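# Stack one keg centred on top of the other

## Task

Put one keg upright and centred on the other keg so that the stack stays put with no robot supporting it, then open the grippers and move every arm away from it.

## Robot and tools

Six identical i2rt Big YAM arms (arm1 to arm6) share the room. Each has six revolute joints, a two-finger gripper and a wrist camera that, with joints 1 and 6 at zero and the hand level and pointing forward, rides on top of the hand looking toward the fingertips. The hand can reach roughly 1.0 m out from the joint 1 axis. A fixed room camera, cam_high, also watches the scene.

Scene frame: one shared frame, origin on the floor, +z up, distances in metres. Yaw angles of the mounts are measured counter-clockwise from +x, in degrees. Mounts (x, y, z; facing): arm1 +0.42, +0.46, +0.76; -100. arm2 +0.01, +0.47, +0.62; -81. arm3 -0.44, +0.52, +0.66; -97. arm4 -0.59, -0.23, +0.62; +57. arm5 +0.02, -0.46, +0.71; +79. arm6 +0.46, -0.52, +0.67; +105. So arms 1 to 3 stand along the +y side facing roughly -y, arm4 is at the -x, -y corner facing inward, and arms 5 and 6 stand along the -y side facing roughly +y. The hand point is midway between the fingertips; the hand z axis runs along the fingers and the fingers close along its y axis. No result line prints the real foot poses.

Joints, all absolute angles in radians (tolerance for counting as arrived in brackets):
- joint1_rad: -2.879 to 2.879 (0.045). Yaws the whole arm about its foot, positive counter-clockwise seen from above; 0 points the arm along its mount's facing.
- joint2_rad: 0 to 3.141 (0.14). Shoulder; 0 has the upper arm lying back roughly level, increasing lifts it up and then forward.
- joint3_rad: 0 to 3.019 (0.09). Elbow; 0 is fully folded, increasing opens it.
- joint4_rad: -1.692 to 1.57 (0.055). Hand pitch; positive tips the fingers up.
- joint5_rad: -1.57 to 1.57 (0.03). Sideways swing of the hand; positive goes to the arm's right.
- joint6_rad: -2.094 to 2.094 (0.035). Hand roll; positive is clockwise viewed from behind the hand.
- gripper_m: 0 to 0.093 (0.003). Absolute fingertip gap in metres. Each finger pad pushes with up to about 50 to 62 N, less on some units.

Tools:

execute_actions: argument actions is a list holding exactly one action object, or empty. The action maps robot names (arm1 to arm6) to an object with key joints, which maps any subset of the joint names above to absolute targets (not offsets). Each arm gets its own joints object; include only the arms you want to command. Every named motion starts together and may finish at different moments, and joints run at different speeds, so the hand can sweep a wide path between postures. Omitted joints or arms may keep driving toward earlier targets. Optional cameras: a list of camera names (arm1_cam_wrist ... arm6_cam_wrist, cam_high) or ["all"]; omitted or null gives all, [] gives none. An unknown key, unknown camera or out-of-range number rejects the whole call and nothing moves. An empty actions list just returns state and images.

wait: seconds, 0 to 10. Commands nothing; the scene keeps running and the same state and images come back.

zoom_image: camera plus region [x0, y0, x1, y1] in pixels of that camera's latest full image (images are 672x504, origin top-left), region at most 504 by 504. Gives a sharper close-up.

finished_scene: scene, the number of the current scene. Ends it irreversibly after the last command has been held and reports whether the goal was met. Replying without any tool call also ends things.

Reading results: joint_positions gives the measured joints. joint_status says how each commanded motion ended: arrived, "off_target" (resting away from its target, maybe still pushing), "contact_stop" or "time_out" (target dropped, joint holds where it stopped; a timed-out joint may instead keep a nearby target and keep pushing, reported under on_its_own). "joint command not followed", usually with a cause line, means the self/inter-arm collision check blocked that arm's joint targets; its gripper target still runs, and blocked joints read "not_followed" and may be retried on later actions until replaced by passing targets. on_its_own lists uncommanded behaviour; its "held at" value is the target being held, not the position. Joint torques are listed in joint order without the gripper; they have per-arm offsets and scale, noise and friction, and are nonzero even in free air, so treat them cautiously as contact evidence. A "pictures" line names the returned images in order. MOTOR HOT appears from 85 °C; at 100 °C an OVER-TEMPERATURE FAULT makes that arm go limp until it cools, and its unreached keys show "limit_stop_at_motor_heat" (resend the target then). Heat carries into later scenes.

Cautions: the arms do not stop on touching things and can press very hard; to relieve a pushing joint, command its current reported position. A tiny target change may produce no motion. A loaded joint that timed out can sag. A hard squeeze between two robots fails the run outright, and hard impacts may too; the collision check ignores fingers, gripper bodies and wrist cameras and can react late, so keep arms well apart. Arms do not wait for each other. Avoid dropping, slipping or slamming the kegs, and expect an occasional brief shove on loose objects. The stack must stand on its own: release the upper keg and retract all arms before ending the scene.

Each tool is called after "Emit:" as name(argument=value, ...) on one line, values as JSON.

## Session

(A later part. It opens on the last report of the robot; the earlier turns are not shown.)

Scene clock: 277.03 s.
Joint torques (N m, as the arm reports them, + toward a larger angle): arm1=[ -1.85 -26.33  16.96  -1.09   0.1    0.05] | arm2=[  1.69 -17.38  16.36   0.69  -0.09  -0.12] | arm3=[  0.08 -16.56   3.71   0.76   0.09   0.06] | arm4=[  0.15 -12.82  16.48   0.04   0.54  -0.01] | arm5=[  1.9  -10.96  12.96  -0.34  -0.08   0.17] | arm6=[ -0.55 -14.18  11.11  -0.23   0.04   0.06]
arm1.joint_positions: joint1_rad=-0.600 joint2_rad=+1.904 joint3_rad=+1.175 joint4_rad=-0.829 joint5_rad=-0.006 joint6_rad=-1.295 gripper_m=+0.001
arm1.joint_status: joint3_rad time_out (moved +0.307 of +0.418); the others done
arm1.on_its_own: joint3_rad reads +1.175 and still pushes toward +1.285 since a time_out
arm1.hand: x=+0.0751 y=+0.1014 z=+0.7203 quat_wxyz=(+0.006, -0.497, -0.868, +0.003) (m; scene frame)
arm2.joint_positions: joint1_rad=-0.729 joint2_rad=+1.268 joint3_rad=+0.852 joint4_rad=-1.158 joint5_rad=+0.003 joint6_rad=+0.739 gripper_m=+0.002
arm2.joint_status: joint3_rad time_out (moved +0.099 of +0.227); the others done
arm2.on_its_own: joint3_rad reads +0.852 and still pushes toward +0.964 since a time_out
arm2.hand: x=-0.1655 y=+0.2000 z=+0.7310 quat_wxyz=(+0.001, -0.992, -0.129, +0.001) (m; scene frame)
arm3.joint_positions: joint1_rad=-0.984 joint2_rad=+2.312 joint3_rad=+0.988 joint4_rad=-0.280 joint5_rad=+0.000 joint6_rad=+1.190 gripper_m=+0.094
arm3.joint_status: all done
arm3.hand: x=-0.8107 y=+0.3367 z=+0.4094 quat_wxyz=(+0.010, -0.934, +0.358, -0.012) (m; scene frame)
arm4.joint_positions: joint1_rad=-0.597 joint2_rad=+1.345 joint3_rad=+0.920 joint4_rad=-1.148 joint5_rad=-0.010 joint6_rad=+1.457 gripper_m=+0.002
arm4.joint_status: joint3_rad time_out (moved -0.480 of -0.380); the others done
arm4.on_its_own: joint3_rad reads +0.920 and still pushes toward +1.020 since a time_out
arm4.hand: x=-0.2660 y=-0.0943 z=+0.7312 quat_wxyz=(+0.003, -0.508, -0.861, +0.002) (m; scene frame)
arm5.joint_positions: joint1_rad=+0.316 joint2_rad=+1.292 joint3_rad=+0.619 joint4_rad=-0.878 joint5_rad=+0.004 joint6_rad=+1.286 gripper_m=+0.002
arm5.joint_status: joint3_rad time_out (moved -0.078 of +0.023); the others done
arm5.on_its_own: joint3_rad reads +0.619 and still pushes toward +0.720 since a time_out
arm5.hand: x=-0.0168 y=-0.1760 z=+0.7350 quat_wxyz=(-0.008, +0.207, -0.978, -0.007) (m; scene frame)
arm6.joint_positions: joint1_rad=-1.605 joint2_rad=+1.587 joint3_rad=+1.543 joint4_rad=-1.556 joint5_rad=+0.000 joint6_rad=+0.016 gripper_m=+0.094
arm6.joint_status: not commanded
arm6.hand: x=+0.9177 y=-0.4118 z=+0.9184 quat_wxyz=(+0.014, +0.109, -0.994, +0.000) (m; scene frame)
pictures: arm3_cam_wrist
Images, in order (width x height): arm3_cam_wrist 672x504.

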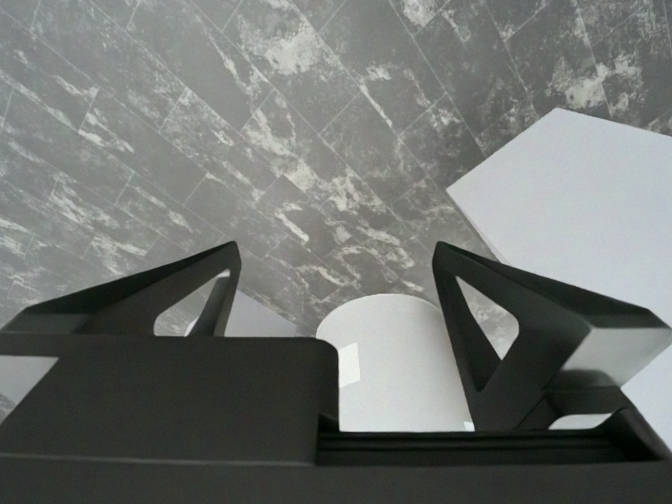

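Emit:
execute_actions(actions=[{"arm1":{"joints":{"joint1_rad":-0.795,"joint2_rad":2.03,"joint3_rad":1.735,"joint4_rad":-1.05,"joint6_rad":-1.49}},"arm2":{"joints":{"joint1_rad":-1.049,"joint2_rad":1.45,"joint3_rad":1.265,"joint4_rad":-1.155,"joint6_rad":0.41}},"arm4":{"joints":{"joint1_rad":-0.291,"joint2_rad":0.85,"joint3_rad":0.72,"joint4_rad":-1.28,"joint6_rad":1.764}},"arm5":{"joints":{"joint1_rad":0.817,"joint2_rad":1.37,"joint3_rad":0.91,"joint4_rad":-0.89,"joint6_rad":1.795}},"arm3":{"joints":{"joint5_rad":-0.75,"joint6_rad":1.4}}}])

Scene clock: 287.13 s.
Joint torques (N m, as the arm reports them, + toward a larger angle): arm1=[ -2.   -32.35  17.68  -2.22   0.29   0.18] | arm2=[  1.74 -25.73  16.47   0.72  -0.08   0.04] | arm3=[ -0.98 -16.96   3.96   0.79  -0.6   -0.01] | arm4=[-0.27 -5.64 17.78 -0.23  0.47  0.04] | arm5=[  1.95 -13.7   13.6    0.06  -0.6    0.26] | arm6=[ -0.52 -14.16  11.11  -0.24   0.05   0.05]
arm1.joint_positions: joint1_rad=-0.795 joint2_rad=+2.170 joint3_rad=+1.631 joint4_rad=-1.000 joint5_rad=-0.011 joint6_rad=-1.504 gripper_m=+0.001
arm1.joint_status: joint2_rad time_out (moved +0.266 of +0.126); joint3_rad time_out (moved +0.456 of +0.560); the others done
arm1.on_its_own: joint3_rad reads +1.631 and still pushes toward +1.735 since a time_out
arm1.hand: x=-0.0933 y=+0.1000 z=+0.7191 quat_wxyz=(+0.009, -0.491, -0.871, +0.012) (m; scene frame)
arm2.joint_positions: joint1_rad=-1.063 joint2_rad=+1.561 joint3_rad=+1.152 joint4_rad=-1.160 joint5_rad=+0.003 joint6_rad=+0.393 gripper_m=+0.002
arm2.joint_status: joint3_rad time_out (moved +0.300 of +0.413); the others done
arm2.on_its_own: joint3_rad reads +1.152 and still pushes toward +1.264 since a time_out
arm2.hand: x=-0.3346 y=+0.2019 z=+0.7314 quat_wxyz=(+0.000, -0.991, -0.135, +0.002) (m; scene frame)
arm3.joint_positions: joint1_rad=-0.985 joint2_rad=+2.312 joint3_rad=+0.988 joint4_rad=-0.280 joint5_rad=-0.746 joint6_rad=+1.390 gripper_m=+0.094
arm3.joint_status: all done
arm3.hand: x=-0.7606 y=+0.2318 z=+0.4554 quat_wxyz=(-0.209, -0.829, +0.423, -0.300) (m; scene frame)
arm4.joint_positions: joint1_rad=-0.278 joint2_rad=+0.914 joint3_rad=+0.609 joint4_rad=-1.269 joint5_rad=-0.009 joint6_rad=+1.765 gripper_m=+0.002
arm4.joint_status: joint3_rad time_out (moved -0.311 of -0.200); the others done
arm4.on_its_own: joint3_rad reads +0.609 and still pushes toward +0.720 since a time_out
arm4.hand: x=-0.4328 y=-0.0928 z=+0.7313 quat_wxyz=(+0.003, -0.503, -0.864, +0.005) (m; scene frame)
arm5.joint_positions: joint1_rad=+0.806 joint2_rad=+1.463 joint3_rad=+0.785 joint4_rad=-0.884 joint5_rad=+0.017 joint6_rad=+1.766 gripper_m=+0.002
arm5.joint_status: joint3_rad time_out (moved +0.167 of +0.291); the others done
arm5.on_its_own: joint3_rad reads +0.785 and still pushes toward +0.898 since a time_out
arm5.hand: x=-0.1805 y=-0.1748 z=+0.7328 quat_wxyz=(-0.012, +0.211, -0.977, -0.005) (m; scene frame)
arm6.joint_positions: joint1_rad=-1.605 joint2_rad=+1.587 joint3_rad=+1.543 joint4_rad=-1.556 joint5_rad=+0.000 joint6_rad=+0.016 gripper_m=+0.094
arm6.joint_status: not commanded
arm6.hand: x=+0.9177 y=-0.4118 z=+0.9184 quat_wxyz=(+0.014, +0.109, -0.994, +0.000) (m; scene frame)
pictures: arm1_cam_wrist, arm2_cam_wrist, arm3_cam_wrist, arm4_cam_wrist, arm5_cam_wrist, arm6_cam_wrist, cam_high
Images, in order (width x height): arm1_cam_wrist 672x504, arm2_cam_wrist 672x504, arm3_cam_wrist 672x504, arm4_cam_wrist 672x504, arm5_cam_wrist 672x504, arm6_cam_wrist 672x504, cam_high 672x504.

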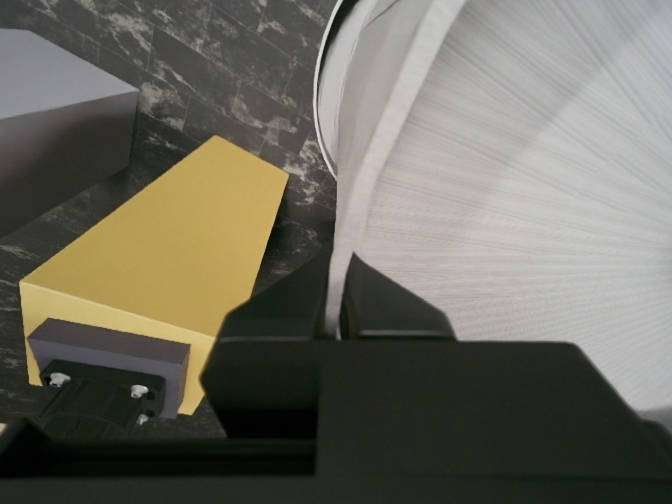

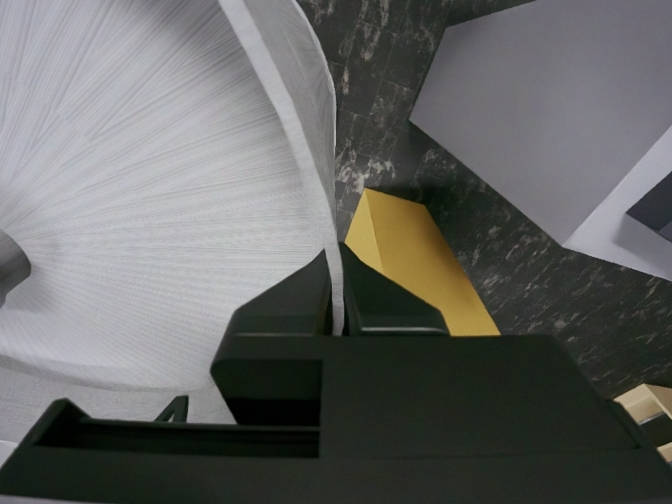

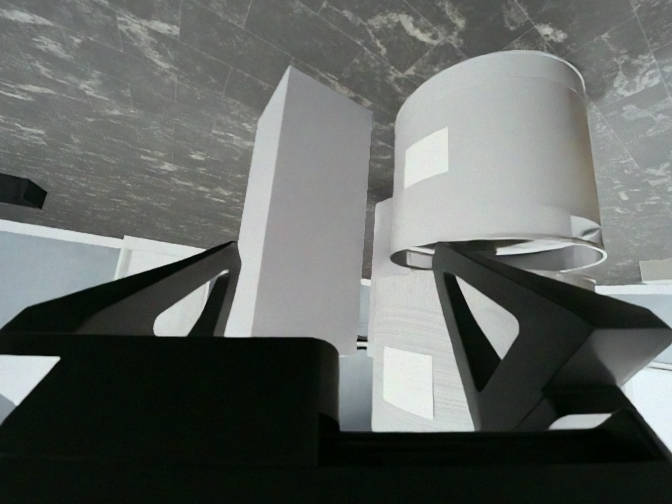

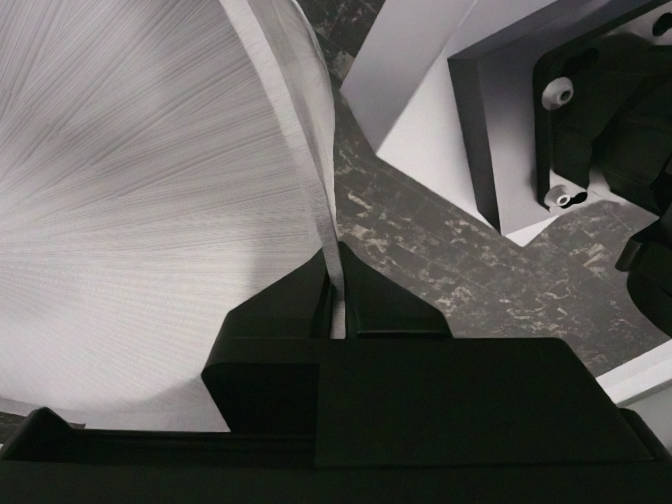

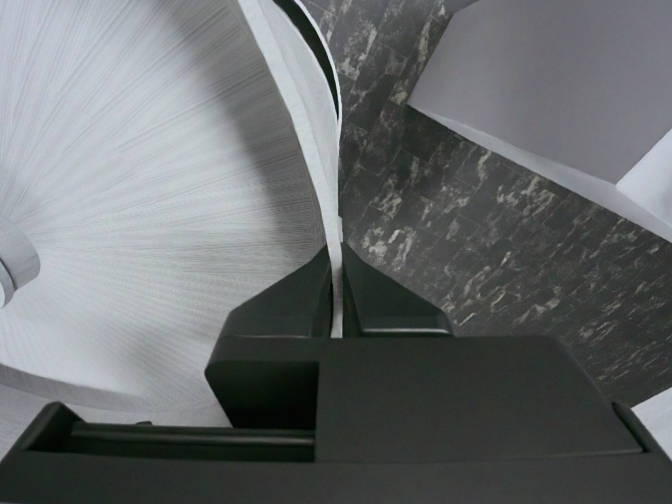

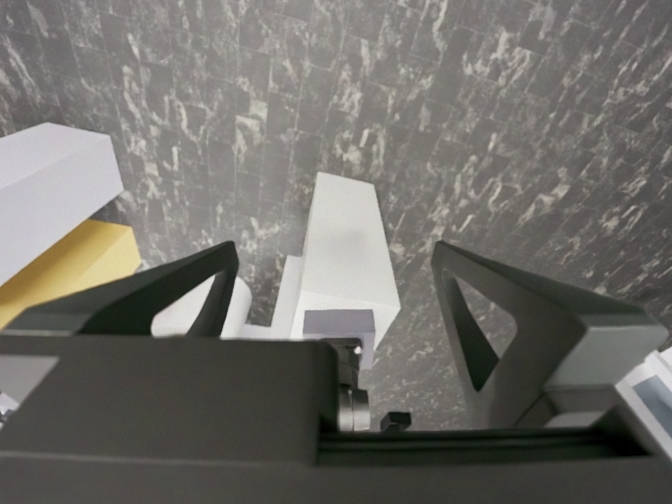

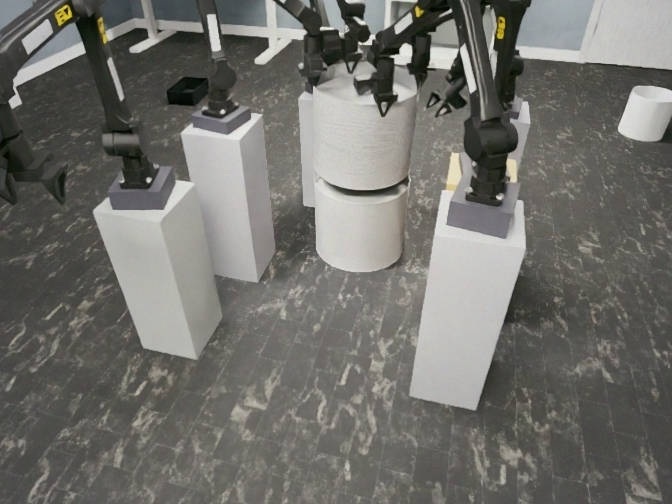

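Emit:
execute_actions(actions=[{"arm1":{"joints":{"joint1_rad":-0.772,"joint2_rad":2.0,"joint3_rad":1.575,"joint4_rad":-0.94,"joint6_rad":-1.47}},"arm2":{"joints":{"joint1_rad":-1.009,"joint2_rad":1.4,"joint3_rad":1.115,"joint4_rad":-1.075,"joint6_rad":0.45}},"arm4":{"joints":{"joint1_rad":-0.358,"joint2_rad":0.99,"joint3_rad":0.73,"joint4_rad":-1.14,"joint6_rad":1.697}},"arm5":{"joints":{"joint1_rad":0.718,"joint2_rad":1.4,"joint3_rad":0.83,"joint4_rad":-0.805,"joint6_rad":1.69}}}])

Scene clock: 300.87 s.
Joint torques (N m, as the arm reports them, + toward a larger angle): arm1=[ -2.11 -31.85  13.82  -0.62   0.43   0.07] | arm2=[  2.52 -25.12  14.32   1.05  -0.24  -0.02] | arm3=[ -0.02 -16.29   3.81   0.54  -0.55   0.01] | arm4=[-0.47 -7.68 17.51 -0.68  0.08 -0.09] | arm5=[  1.6  -13.75  12.02   0.59  -0.62   0.14] | arm6=[ -0.54 -14.18  11.11  -0.24   0.04   0.05]
arm1.joint_positions: joint1_rad=-0.771 joint2_rad=+2.145 joint3_rad=+1.508 joint4_rad=-0.924 joint5_rad=-0.016 joint6_rad=-1.473 gripper_m=+0.001
arm1.joint_status: joint2_rad time_out (moved -0.025 of -0.170); the others done
arm1.on_its_own: joint2_rad reads +2.145 and still pushes toward +2.000 since a time_out
arm1.hand: x=-0.0578 y=+0.1070 z=+0.6946 quat_wxyz=(+0.002, -0.495, -0.869, +0.004) (m; scene frame)
arm2.joint_positions: joint1_rad=-1.021 joint2_rad=+1.526 joint3_rad=+1.023 joint4_rad=-1.086 joint5_rad=+0.007 joint6_rad=+0.439 gripper_m=+0.002
arm2.joint_status: joint3_rad off_target (ended at +1.023, target +1.115); the others done
arm2.hand: x=-0.2977 y=+0.2100 z=+0.7013 quat_wxyz=(+0.006, -0.991, -0.133, -0.005) (m; scene frame)
arm3.joint_positions: joint1_rad=-0.985 joint2_rad=+2.312 joint3_rad=+0.988 joint4_rad=-0.280 joint5_rad=-0.746 joint6_rad=+1.390 gripper_m=+0.094
arm3.joint_status: not commanded
arm3.hand: x=-0.7606 y=+0.2318 z=+0.4554 quat_wxyz=(-0.209, -0.829, +0.423, -0.300) (m; scene frame)
arm4.joint_positions: joint1_rad=-0.341 joint2_rad=+1.065 joint3_rad=+0.609 joint4_rad=-1.115 joint5_rad=+0.001 joint6_rad=+1.712 gripper_m=+0.002
arm4.joint_status: joint3_rad time_out (moved +0.000 of +0.121); the others done
arm4.on_its_own: joint3_rad reads +0.609 and still pushes toward +0.722 since a time_out
arm4.hand: x=-0.3974 y=-0.0848 z=+0.7006 quat_wxyz=(-0.002, -0.508, -0.862, +0.004) (m; scene frame)
arm5.joint_positions: joint1_rad=+0.711 joint2_rad=+1.493 joint3_rad=+0.734 joint4_rad=-0.812 joint5_rad=+0.018 joint6_rad=+1.676 gripper_m=+0.002
arm5.joint_status: joint3_rad time_out (moved -0.051 of +0.045); the others done
arm5.on_its_own: joint3_rad reads +0.734 and still pushes toward +0.830 since a time_out
arm5.hand: x=-0.1464 y=-0.1667 z=+0.7089 quat_wxyz=(-0.014, +0.209, -0.978, +0.000) (m; scene frame)
arm6.joint_positions: joint1_rad=-1.605 joint2_rad=+1.587 joint3_rad=+1.543 joint4_rad=-1.556 joint5_rad=+0.000 joint6_rad=+0.016 gripper_m=+0.094
arm6.joint_status: not commanded
arm6.hand: x=+0.9177 y=-0.4118 z=+0.9184 quat_wxyz=(+0.014, +0.109, -0.994, +0.000) (m; scene frame)
pictures: arm1_cam_wrist, arm2_cam_wrist, arm3_cam_wrist, arm4_cam_wrist, arm5_cam_wrist, arm6_cam_wrist, cam_high
Images, in order (width x height): arm1_cam_wrist 672x504, arm2_cam_wrist 672x504, arm3_cam_wrist 672x504, arm4_cam_wrist 672x504, arm5_cam_wrist 672x504, arm6_cam_wrist 672x504, cam_high 672x504.

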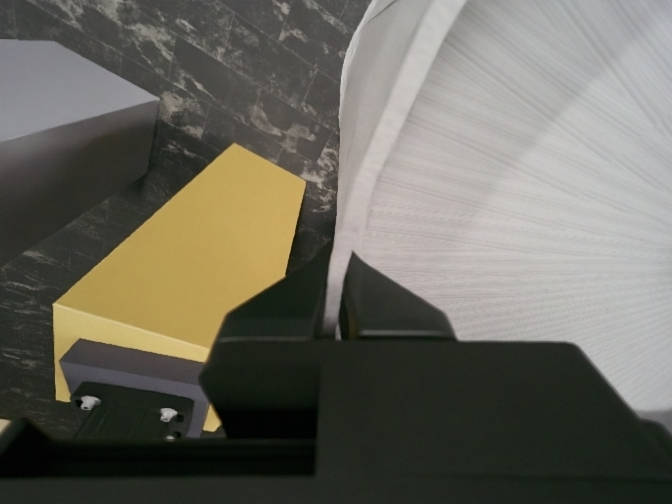

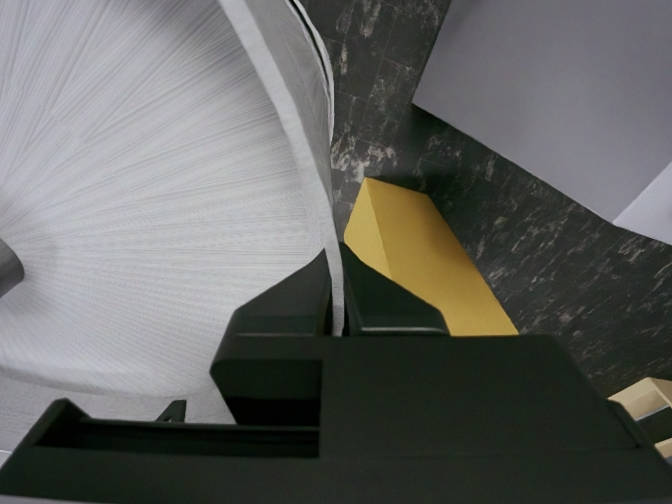

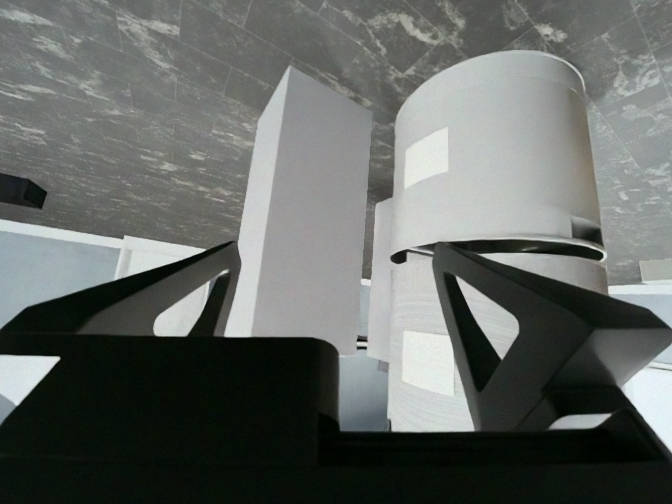

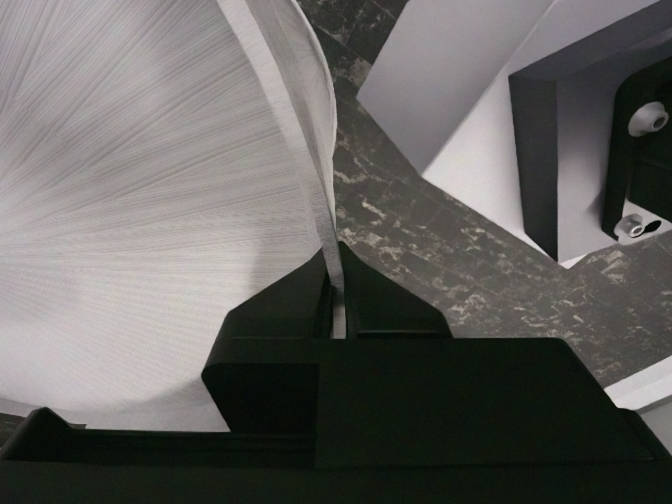

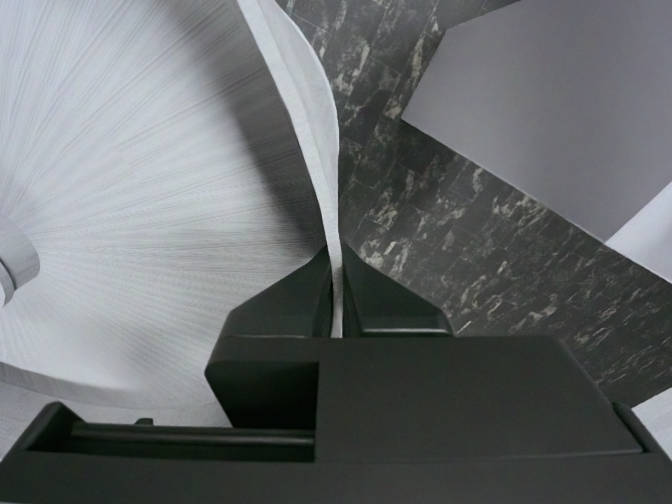

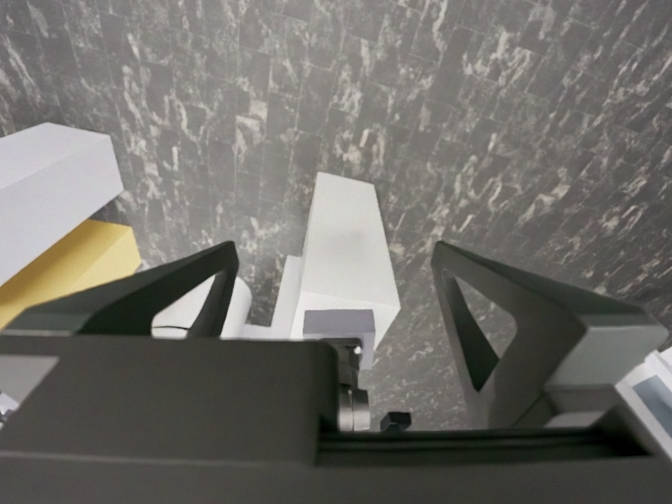

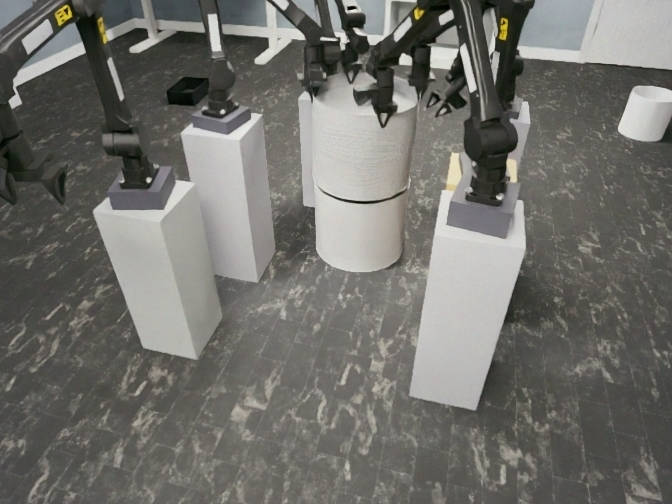

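Emit:
execute_actions(actions=[{"arm1":{"joints":{"joint1_rad":-0.785,"joint2_rad":2.06,"joint3_rad":1.555,"joint4_rad":-0.89}},"arm2":{"joints":{"joint1_rad":-1.03,"joint2_rad":1.455,"joint3_rad":1.065,"joint4_rad":-1.005}},"arm4":{"joints":{"joint1_rad":-0.33,"joint2_rad":1.04,"joint3_rad":0.67,"joint4_rad":-1.05}},"arm5":{"joints":{"joint2_rad":1.49,"joint3_rad":0.81,"joint4_rad":-0.725}}}], cameras=[])

Emit:
execute_actions(actions=[{"arm1":{"joints":{"joint2_rad":2.16,"joint3_rad":1.5}},"arm2":{"joints":{"joint2_rad":1.54,"joint3_rad":0.99}},"arm4":{"joints":{"joint2_rad":1.09,"joint3_rad":0.59}},"arm5":{"joints":{"joint2_rad":1.56,"joint3_rad":0.73}}}])

Scene clock: 315.93 s.
Joint torques (N m, as the arm reports them, + toward a larger angle): arm1=[ -2.91 -29.26  12.93  -0.55   0.01   0.05] | arm2=[  0.34 -21.29  12.9    1.18  -0.14   0.02] | arm3=[ -1.03 -16.76   3.82   0.89  -0.58   0.06] | arm4=[ 0.89 -7.82 15.38 -0.09  0.5  -0.13] | arm5=[  1.6  -12.58  10.95   1.13  -0.56   0.11] | arm6=[ -0.51 -14.12  11.12  -0.23   0.04   0.05]
arm1.joint_positions: joint1_rad=-0.771 joint2_rad=+2.173 joint3_rad=+1.496 joint4_rad=-0.875 joint5_rad=-0.003 joint6_rad=-1.471 gripper_m=+0.001
arm1.joint_status: all done
arm1.hand: x=-0.0596 y=+0.1087 z=+0.6747 quat_wxyz=(+0.010, -0.495, -0.869, +0.005) (m; scene frame)
arm2.joint_positions: joint1_rad=-1.028 joint2_rad=+1.542 joint3_rad=+0.989 joint4_rad=-1.021 joint5_rad=+0.004 joint6_rad=+0.438 gripper_m=+0.002
arm2.joint_status: all done
arm2.hand: x=-0.2995 y=+0.2119 z=+0.6839 quat_wxyz=(+0.001, -0.992, -0.130, +0.000) (m; scene frame)
arm3.joint_positions: joint1_rad=-0.985 joint2_rad=+2.312 joint3_rad=+0.988 joint4_rad=-0.280 joint5_rad=-0.746 joint6_rad=+1.390 gripper_m=+0.094
arm3.joint_status: not commanded
arm3.hand: x=-0.7606 y=+0.2318 z=+0.4554 quat_wxyz=(-0.209, -0.829, +0.423, -0.300) (m; scene frame)
arm4.joint_positions: joint1_rad=-0.333 joint2_rad=+1.105 joint3_rad=+0.577 joint4_rad=-1.045 joint5_rad=-0.009 joint6_rad=+1.716 gripper_m=+0.002
arm4.joint_status: joint3_rad off_target (ended at +0.577, target +0.670); the others done
arm4.on_its_own: joint3_rad reads +0.577 and still pushes toward +0.670 since a time_out
arm4.hand: x=-0.3986 y=-0.0813 z=+0.6810 quat_wxyz=(+0.003, -0.506, -0.862, +0.003) (m; scene frame)
arm5.joint_positions: joint1_rad=+0.712 joint2_rad=+1.557 joint3_rad=+0.724 joint4_rad=-0.746 joint5_rad=+0.016 joint6_rad=+1.677 gripper_m=+0.002
arm5.joint_status: all done
arm5.hand: x=-0.1480 y=-0.1651 z=+0.6859 quat_wxyz=(-0.015, +0.209, -0.978, +0.004) (m; scene frame)
arm6.joint_positions: joint1_rad=-1.605 joint2_rad=+1.587 joint3_rad=+1.543 joint4_rad=-1.556 joint5_rad=+0.000 joint6_rad=+0.016 gripper_m=+0.094
arm6.joint_status: not commanded
arm6.hand: x=+0.9177 y=-0.4118 z=+0.9184 quat_wxyz=(+0.014, +0.109, -0.994, +0.000) (m; scene frame)
pictures: none
No camera images: the call's "cameras" was empty. Leave "cameras" out to get every camera's image.

Scene clock: 316.60 s.
Joint torques (N m, as the arm reports them, + toward a larger angle): arm1=[ -2.93 -21.31   8.54  -0.92   0.05   0.05] | arm2=[  1.3  -12.83   7.66   0.82  -0.05  -0.02] | arm3=[ -0.26 -16.18   3.74   0.73  -0.57   0.04] | arm4=[ 0.84 -4.11  9.67 -0.35  0.44 -0.14] | arm5=[ 1.21 -8.28  6.44  0.46 -0.3   0.11] | arm6=[ -0.5  -14.11  11.11  -0.23   0.04   0.06]
arm1.joint_positions: joint1_rad=-0.771 joint2_rad=+2.178 joint3_rad=+1.492 joint4_rad=-0.867 joint5_rad=-0.004 joint6_rad=-1.471 gripper_m=+0.001
arm1.joint_status: all done
arm1.hand: x=-0.0588 y=+0.1092 z=+0.6707 quat_wxyz=(+0.009, -0.495, -0.869, +0.005) (m; scene frame)
arm2.joint_positions: joint1_rad=-1.029 joint2_rad=+1.548 joint3_rad=+0.984 joint4_rad=-1.011 joint5_rad=+0.001 joint6_rad=+0.438 gripper_m=+0.002
arm2.joint_status: all done
arm2.hand: x=-0.2992 y=+0.2117 z=+0.6801 quat_wxyz=(+0.000, -0.992, -0.129, -0.001) (m; scene frame)
arm3.joint_positions: joint1_rad=-0.985 joint2_rad=+2.312 joint3_rad=+0.988 joint4_rad=-0.280 joint5_rad=-0.746 joint6_rad=+1.390 gripper_m=+0.094
arm3.joint_status: not commanded
arm3.hand: x=-0.7606 y=+0.2318 z=+0.4554 quat_wxyz=(-0.209, -0.829, +0.423, -0.300) (m; scene frame)
arm4.joint_positions: joint1_rad=-0.333 joint2_rad=+1.107 joint3_rad=+0.562 joint4_rad=-1.035 joint5_rad=-0.008 joint6_rad=+1.716 gripper_m=+0.002
arm4.joint_status: all done
arm4.hand: x=-0.4019 y=-0.0842 z=+0.6757 quat_wxyz=(+0.004, -0.506, -0.862, +0.007) (m; scene frame)
arm5.joint_positions: joint1_rad=+0.715 joint2_rad=+1.560 joint3_rad=+0.711 joint4_rad=-0.729 joint5_rad=+0.009 joint6_rad=+1.679 gripper_m=+0.002
arm5.joint_status: all done
arm5.hand: x=-0.1481 y=-0.1688 z=+0.6817 quat_wxyz=(-0.011, +0.209, -0.978, +0.004) (m; scene frame)
arm6.joint_positions: joint1_rad=-1.605 joint2_rad=+1.587 joint3_rad=+1.543 joint4_rad=-1.556 joint5_rad=+0.000 joint6_rad=+0.016 gripper_m=+0.094
arm6.joint_status: not commanded
arm6.hand: x=+0.9177 y=-0.4118 z=+0.9184 quat_wxyz=(+0.014, +0.109, -0.994, +0.000) (m; scene frame)
pictures: arm1_cam_wrist, arm2_cam_wrist, arm3_cam_wrist, arm4_cam_wrist, arm5_cam_wrist, arm6_cam_wrist, cam_high
Images, in order (width x height): arm1_cam_wrist 672x504, arm2_cam_wrist 672x504, arm3_cam_wrist 672x504, arm4_cam_wrist 672x504, arm5_cam_wrist 672x504, arm6_cam_wrist 672x504, cam_high 672x504.

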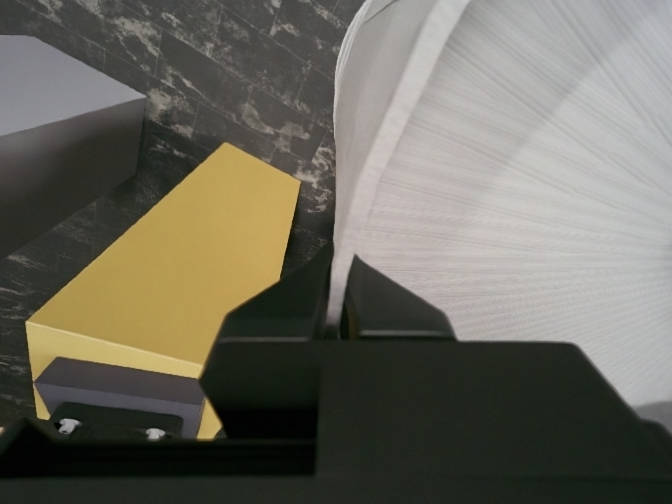

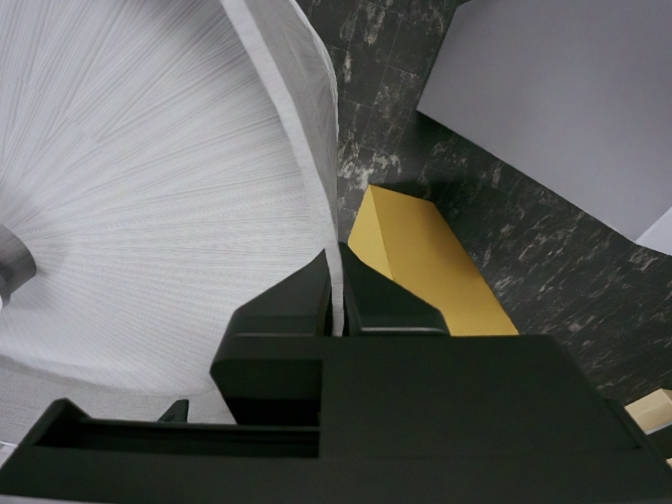

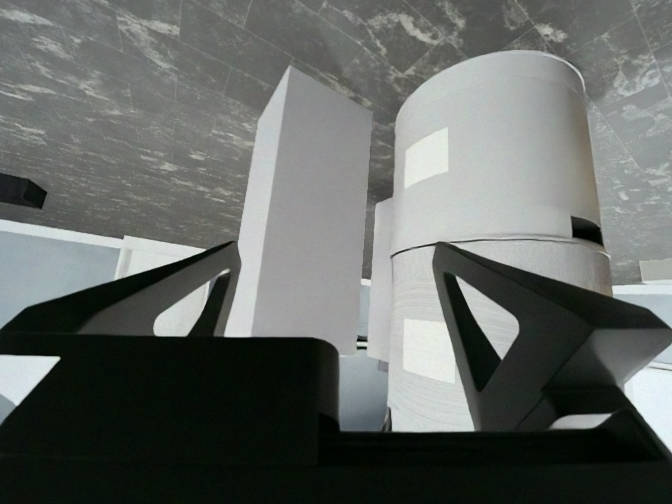

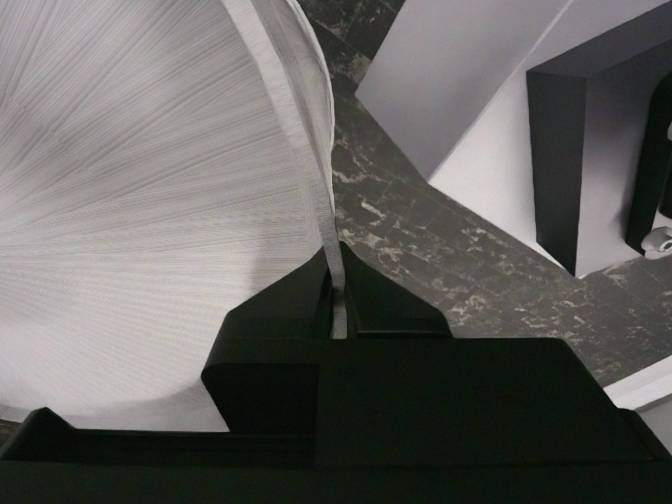

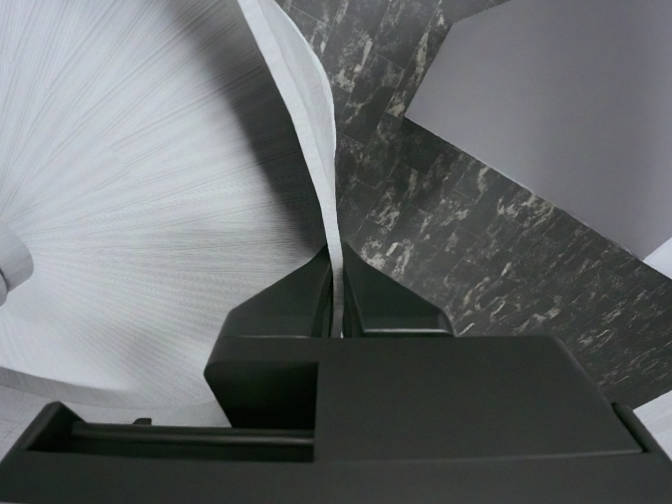

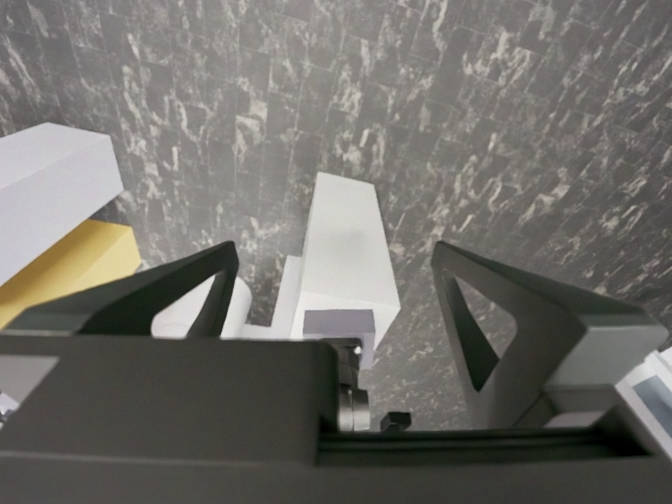

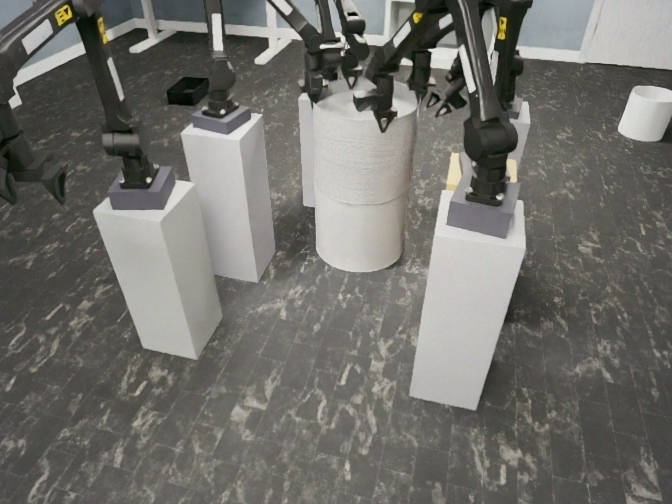

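Emit:
execute_actions(actions=[{"arm1":{"joints":{"gripper_m":0.09}},"arm4":{"joints":{"gripper_m":0.09}},"arm2":{"joints":{"gripper_m":0.09}},"arm5":{"joints":{"gripper_m":0.09}}}], cameras=[])

Emit:
execute_actions(actions=[{"arm1":{"joints":{"joint2_rad":1.75,"joint4_rad":-1.3}},"arm2":{"joints":{"joint2_rad":1.2,"joint3_rad":1.2,"joint4_rad":-1.55}},"arm4":{"joints":{"joint2_rad":0.8,"joint3_rad":0.9,"joint4_rad":-1.65}},"arm5":{"joints":{"joint2_rad":1.1,"joint3_rad":0.9,"joint4_rad":-1.37}}}], cameras=["cam_high"])

Emit:
finished_scene(scene=1)

Scene clock: 333.00 s.
Joint torques (N m, as the arm reports them, + toward a larger angle): arm1=[ -2.78 -19.86   8.59  -0.19   0.01   0.05] | arm2=[  0.59 -13.74   7.68   0.7   -0.06   0.02] | arm3=[ -1.14 -16.77   3.85   0.81  -0.54  -0.03] | arm4=[ 0.66 -3.83 10.   -0.05  0.21 -0.1 ] | arm5=[ 1.19 -8.33  6.4   0.55  0.    0.09] | arm6=[ -0.52 -14.14  11.11  -0.24   0.04   0.05]
arm1.joint_positions: joint1_rad=-0.772 joint2_rad=+2.161 joint3_rad=+1.494 joint4_rad=-0.882 joint5_rad=-0.003 joint6_rad=-1.471 gripper_m=+0.090
arm1.joint_status: all done
arm1.hand: x=-0.0599 y=+0.1096 z=+0.6810 quat_wxyz=(+0.010, -0.496, -0.868, +0.006) (m; scene frame)
arm2.joint_positions: joint1_rad=-1.029 joint2_rad=+1.548 joint3_rad=+0.984 joint4_rad=-1.010 joint5_rad=+0.002 joint6_rad=+0.438 gripper_m=+0.090
arm2.joint_status: all done
arm2.hand: x=-0.2995 y=+0.2116 z=+0.6801 quat_wxyz=(+0.000, -0.992, -0.129, +0.000) (m; scene frame)
arm3.joint_positions: joint1_rad=-0.985 joint2_rad=+2.312 joint3_rad=+0.988 joint4_rad=-0.280 joint5_rad=-0.746 joint6_rad=+1.390 gripper_m=+0.094
arm3.joint_status: not commanded
arm3.hand: x=-0.7606 y=+0.2318 z=+0.4554 quat_wxyz=(-0.209, -0.829, +0.423, -0.300) (m; scene frame)
arm4.joint_positions: joint1_rad=-0.333 joint2_rad=+1.103 joint3_rad=+0.559 joint4_rad=-1.046 joint5_rad=-0.002 joint6_rad=+1.712 gripper_m=+0.090
arm4.joint_status: all done
arm4.hand: x=-0.4044 y=-0.0874 z=+0.6755 quat_wxyz=(+0.003, -0.505, -0.863, +0.013) (m; scene frame)
arm5.joint_positions: joint1_rad=+0.715 joint2_rad=+1.560 joint3_rad=+0.711 joint4_rad=-0.729 joint5_rad=+0.003 joint6_rad=+1.681 gripper_m=+0.090
arm5.joint_status: all done
arm5.hand: x=-0.1491 y=-0.1695 z=+0.6816 quat_wxyz=(-0.008, +0.208, -0.978, +0.005) (m; scene frame)
arm6.joint_positions: joint1_rad=-1.605 joint2_rad=+1.587 joint3_rad=+1.543 joint4_rad=-1.556 joint5_rad=+0.000 joint6_rad=+0.016 gripper_m=+0.094
arm6.joint_status: not commanded
arm6.hand: x=+0.9177 y=-0.4118 z=+0.9184 quat_wxyz=(+0.014, +0.109, -0.994, +0.000) (m; scene frame)
pictures: none
No camera images: the call's "cameras" was empty. Leave "cameras" out to get every camera's image.

Scene clock: 334.47 s.
Joint torques (N m, as the arm reports them, + toward a larger angle): arm1=[ -2.78 -15.51  10.98  -0.19  -0.01   0.05] | arm2=[ 0.91 -9.13  9.72  0.18 -0.07 -0.01] | arm3=[ -0.72 -16.88   3.54   0.92  -0.58   0.07] | arm4=[ 0.84 -0.05 11.06 -0.17  0.2  -0.1 ] | arm5=[ 1.28 -4.19  8.82 -0.09  0.    0.08] | arm6=[ -0.55 -14.15  11.11  -0.24   0.04   0.05]
arm1.joint_positions: joint1_rad=-0.772 joint2_rad=+1.745 joint3_rad=+1.489 joint4_rad=-1.292 joint5_rad=-0.003 joint6_rad=-1.471 gripper_m=+0.090
arm1.joint_status: all done
arm1.hand: x=-0.0058 y=+0.1447 z=+0.9049 quat_wxyz=(+0.011, -0.496, -0.868, +0.007) (m; scene frame)
arm2.joint_positions: joint1_rad=-1.029 joint2_rad=+1.202 joint3_rad=+1.180 joint4_rad=-1.537 joint5_rad=+0.002 joint6_rad=+0.438 gripper_m=+0.090
arm2.joint_status: all done
arm2.hand: x=-0.2458 y=+0.2569 z=+0.8732 quat_wxyz=(-0.004, -0.992, -0.129, +0.006) (m; scene frame)
arm3.joint_positions: joint1_rad=-0.985 joint2_rad=+2.312 joint3_rad=+0.988 joint4_rad=-0.280 joint5_rad=-0.746 joint6_rad=+1.390 gripper_m=+0.094
arm3.joint_status: not commanded
arm3.hand: x=-0.7606 y=+0.2318 z=+0.4554 quat_wxyz=(-0.209, -0.829, +0.423, -0.300) (m; scene frame)
arm4.joint_positions: joint1_rad=-0.333 joint2_rad=+0.793 joint3_rad=+0.872 joint4_rad=-1.641 joint5_rad=-0.002 joint6_rad=+1.712 gripper_m=+0.090
arm4.joint_status: all done
arm4.hand: x=-0.4407 y=-0.1141 z=+0.8526 quat_wxyz=(-0.002, -0.504, -0.863, +0.000) (m; scene frame)
arm5.joint_positions: joint1_rad=+0.715 joint2_rad=+1.091 joint3_rad=+0.883 joint4_rad=-1.361 joint5_rad=+0.002 joint6_rad=+1.682 gripper_m=+0.090
arm5.joint_status: all done
arm5.hand: x=-0.1239 y=-0.2163 z=+0.8780 quat_wxyz=(-0.006, +0.208, -0.978, +0.001) (m; scene frame)
arm6.joint_positions: joint1_rad=-1.605 joint2_rad=+1.587 joint3_rad=+1.543 joint4_rad=-1.556 joint5_rad=+0.000 joint6_rad=+0.016 gripper_m=+0.094
arm6.joint_status: not commanded
arm6.hand: x=+0.9177 y=-0.4118 z=+0.9184 quat_wxyz=(+0.014, +0.109, -0.994, +0.000) (m; scene frame)
pictures: cam_high
Images, in order (width x height): cam_high 672x504.

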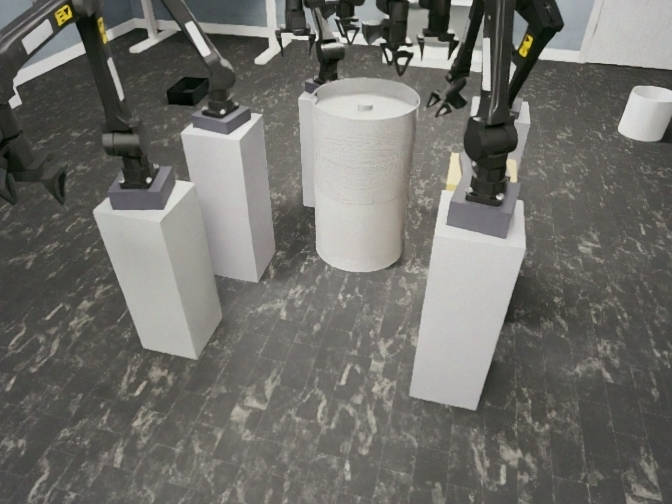

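The scene is finished: the task was done.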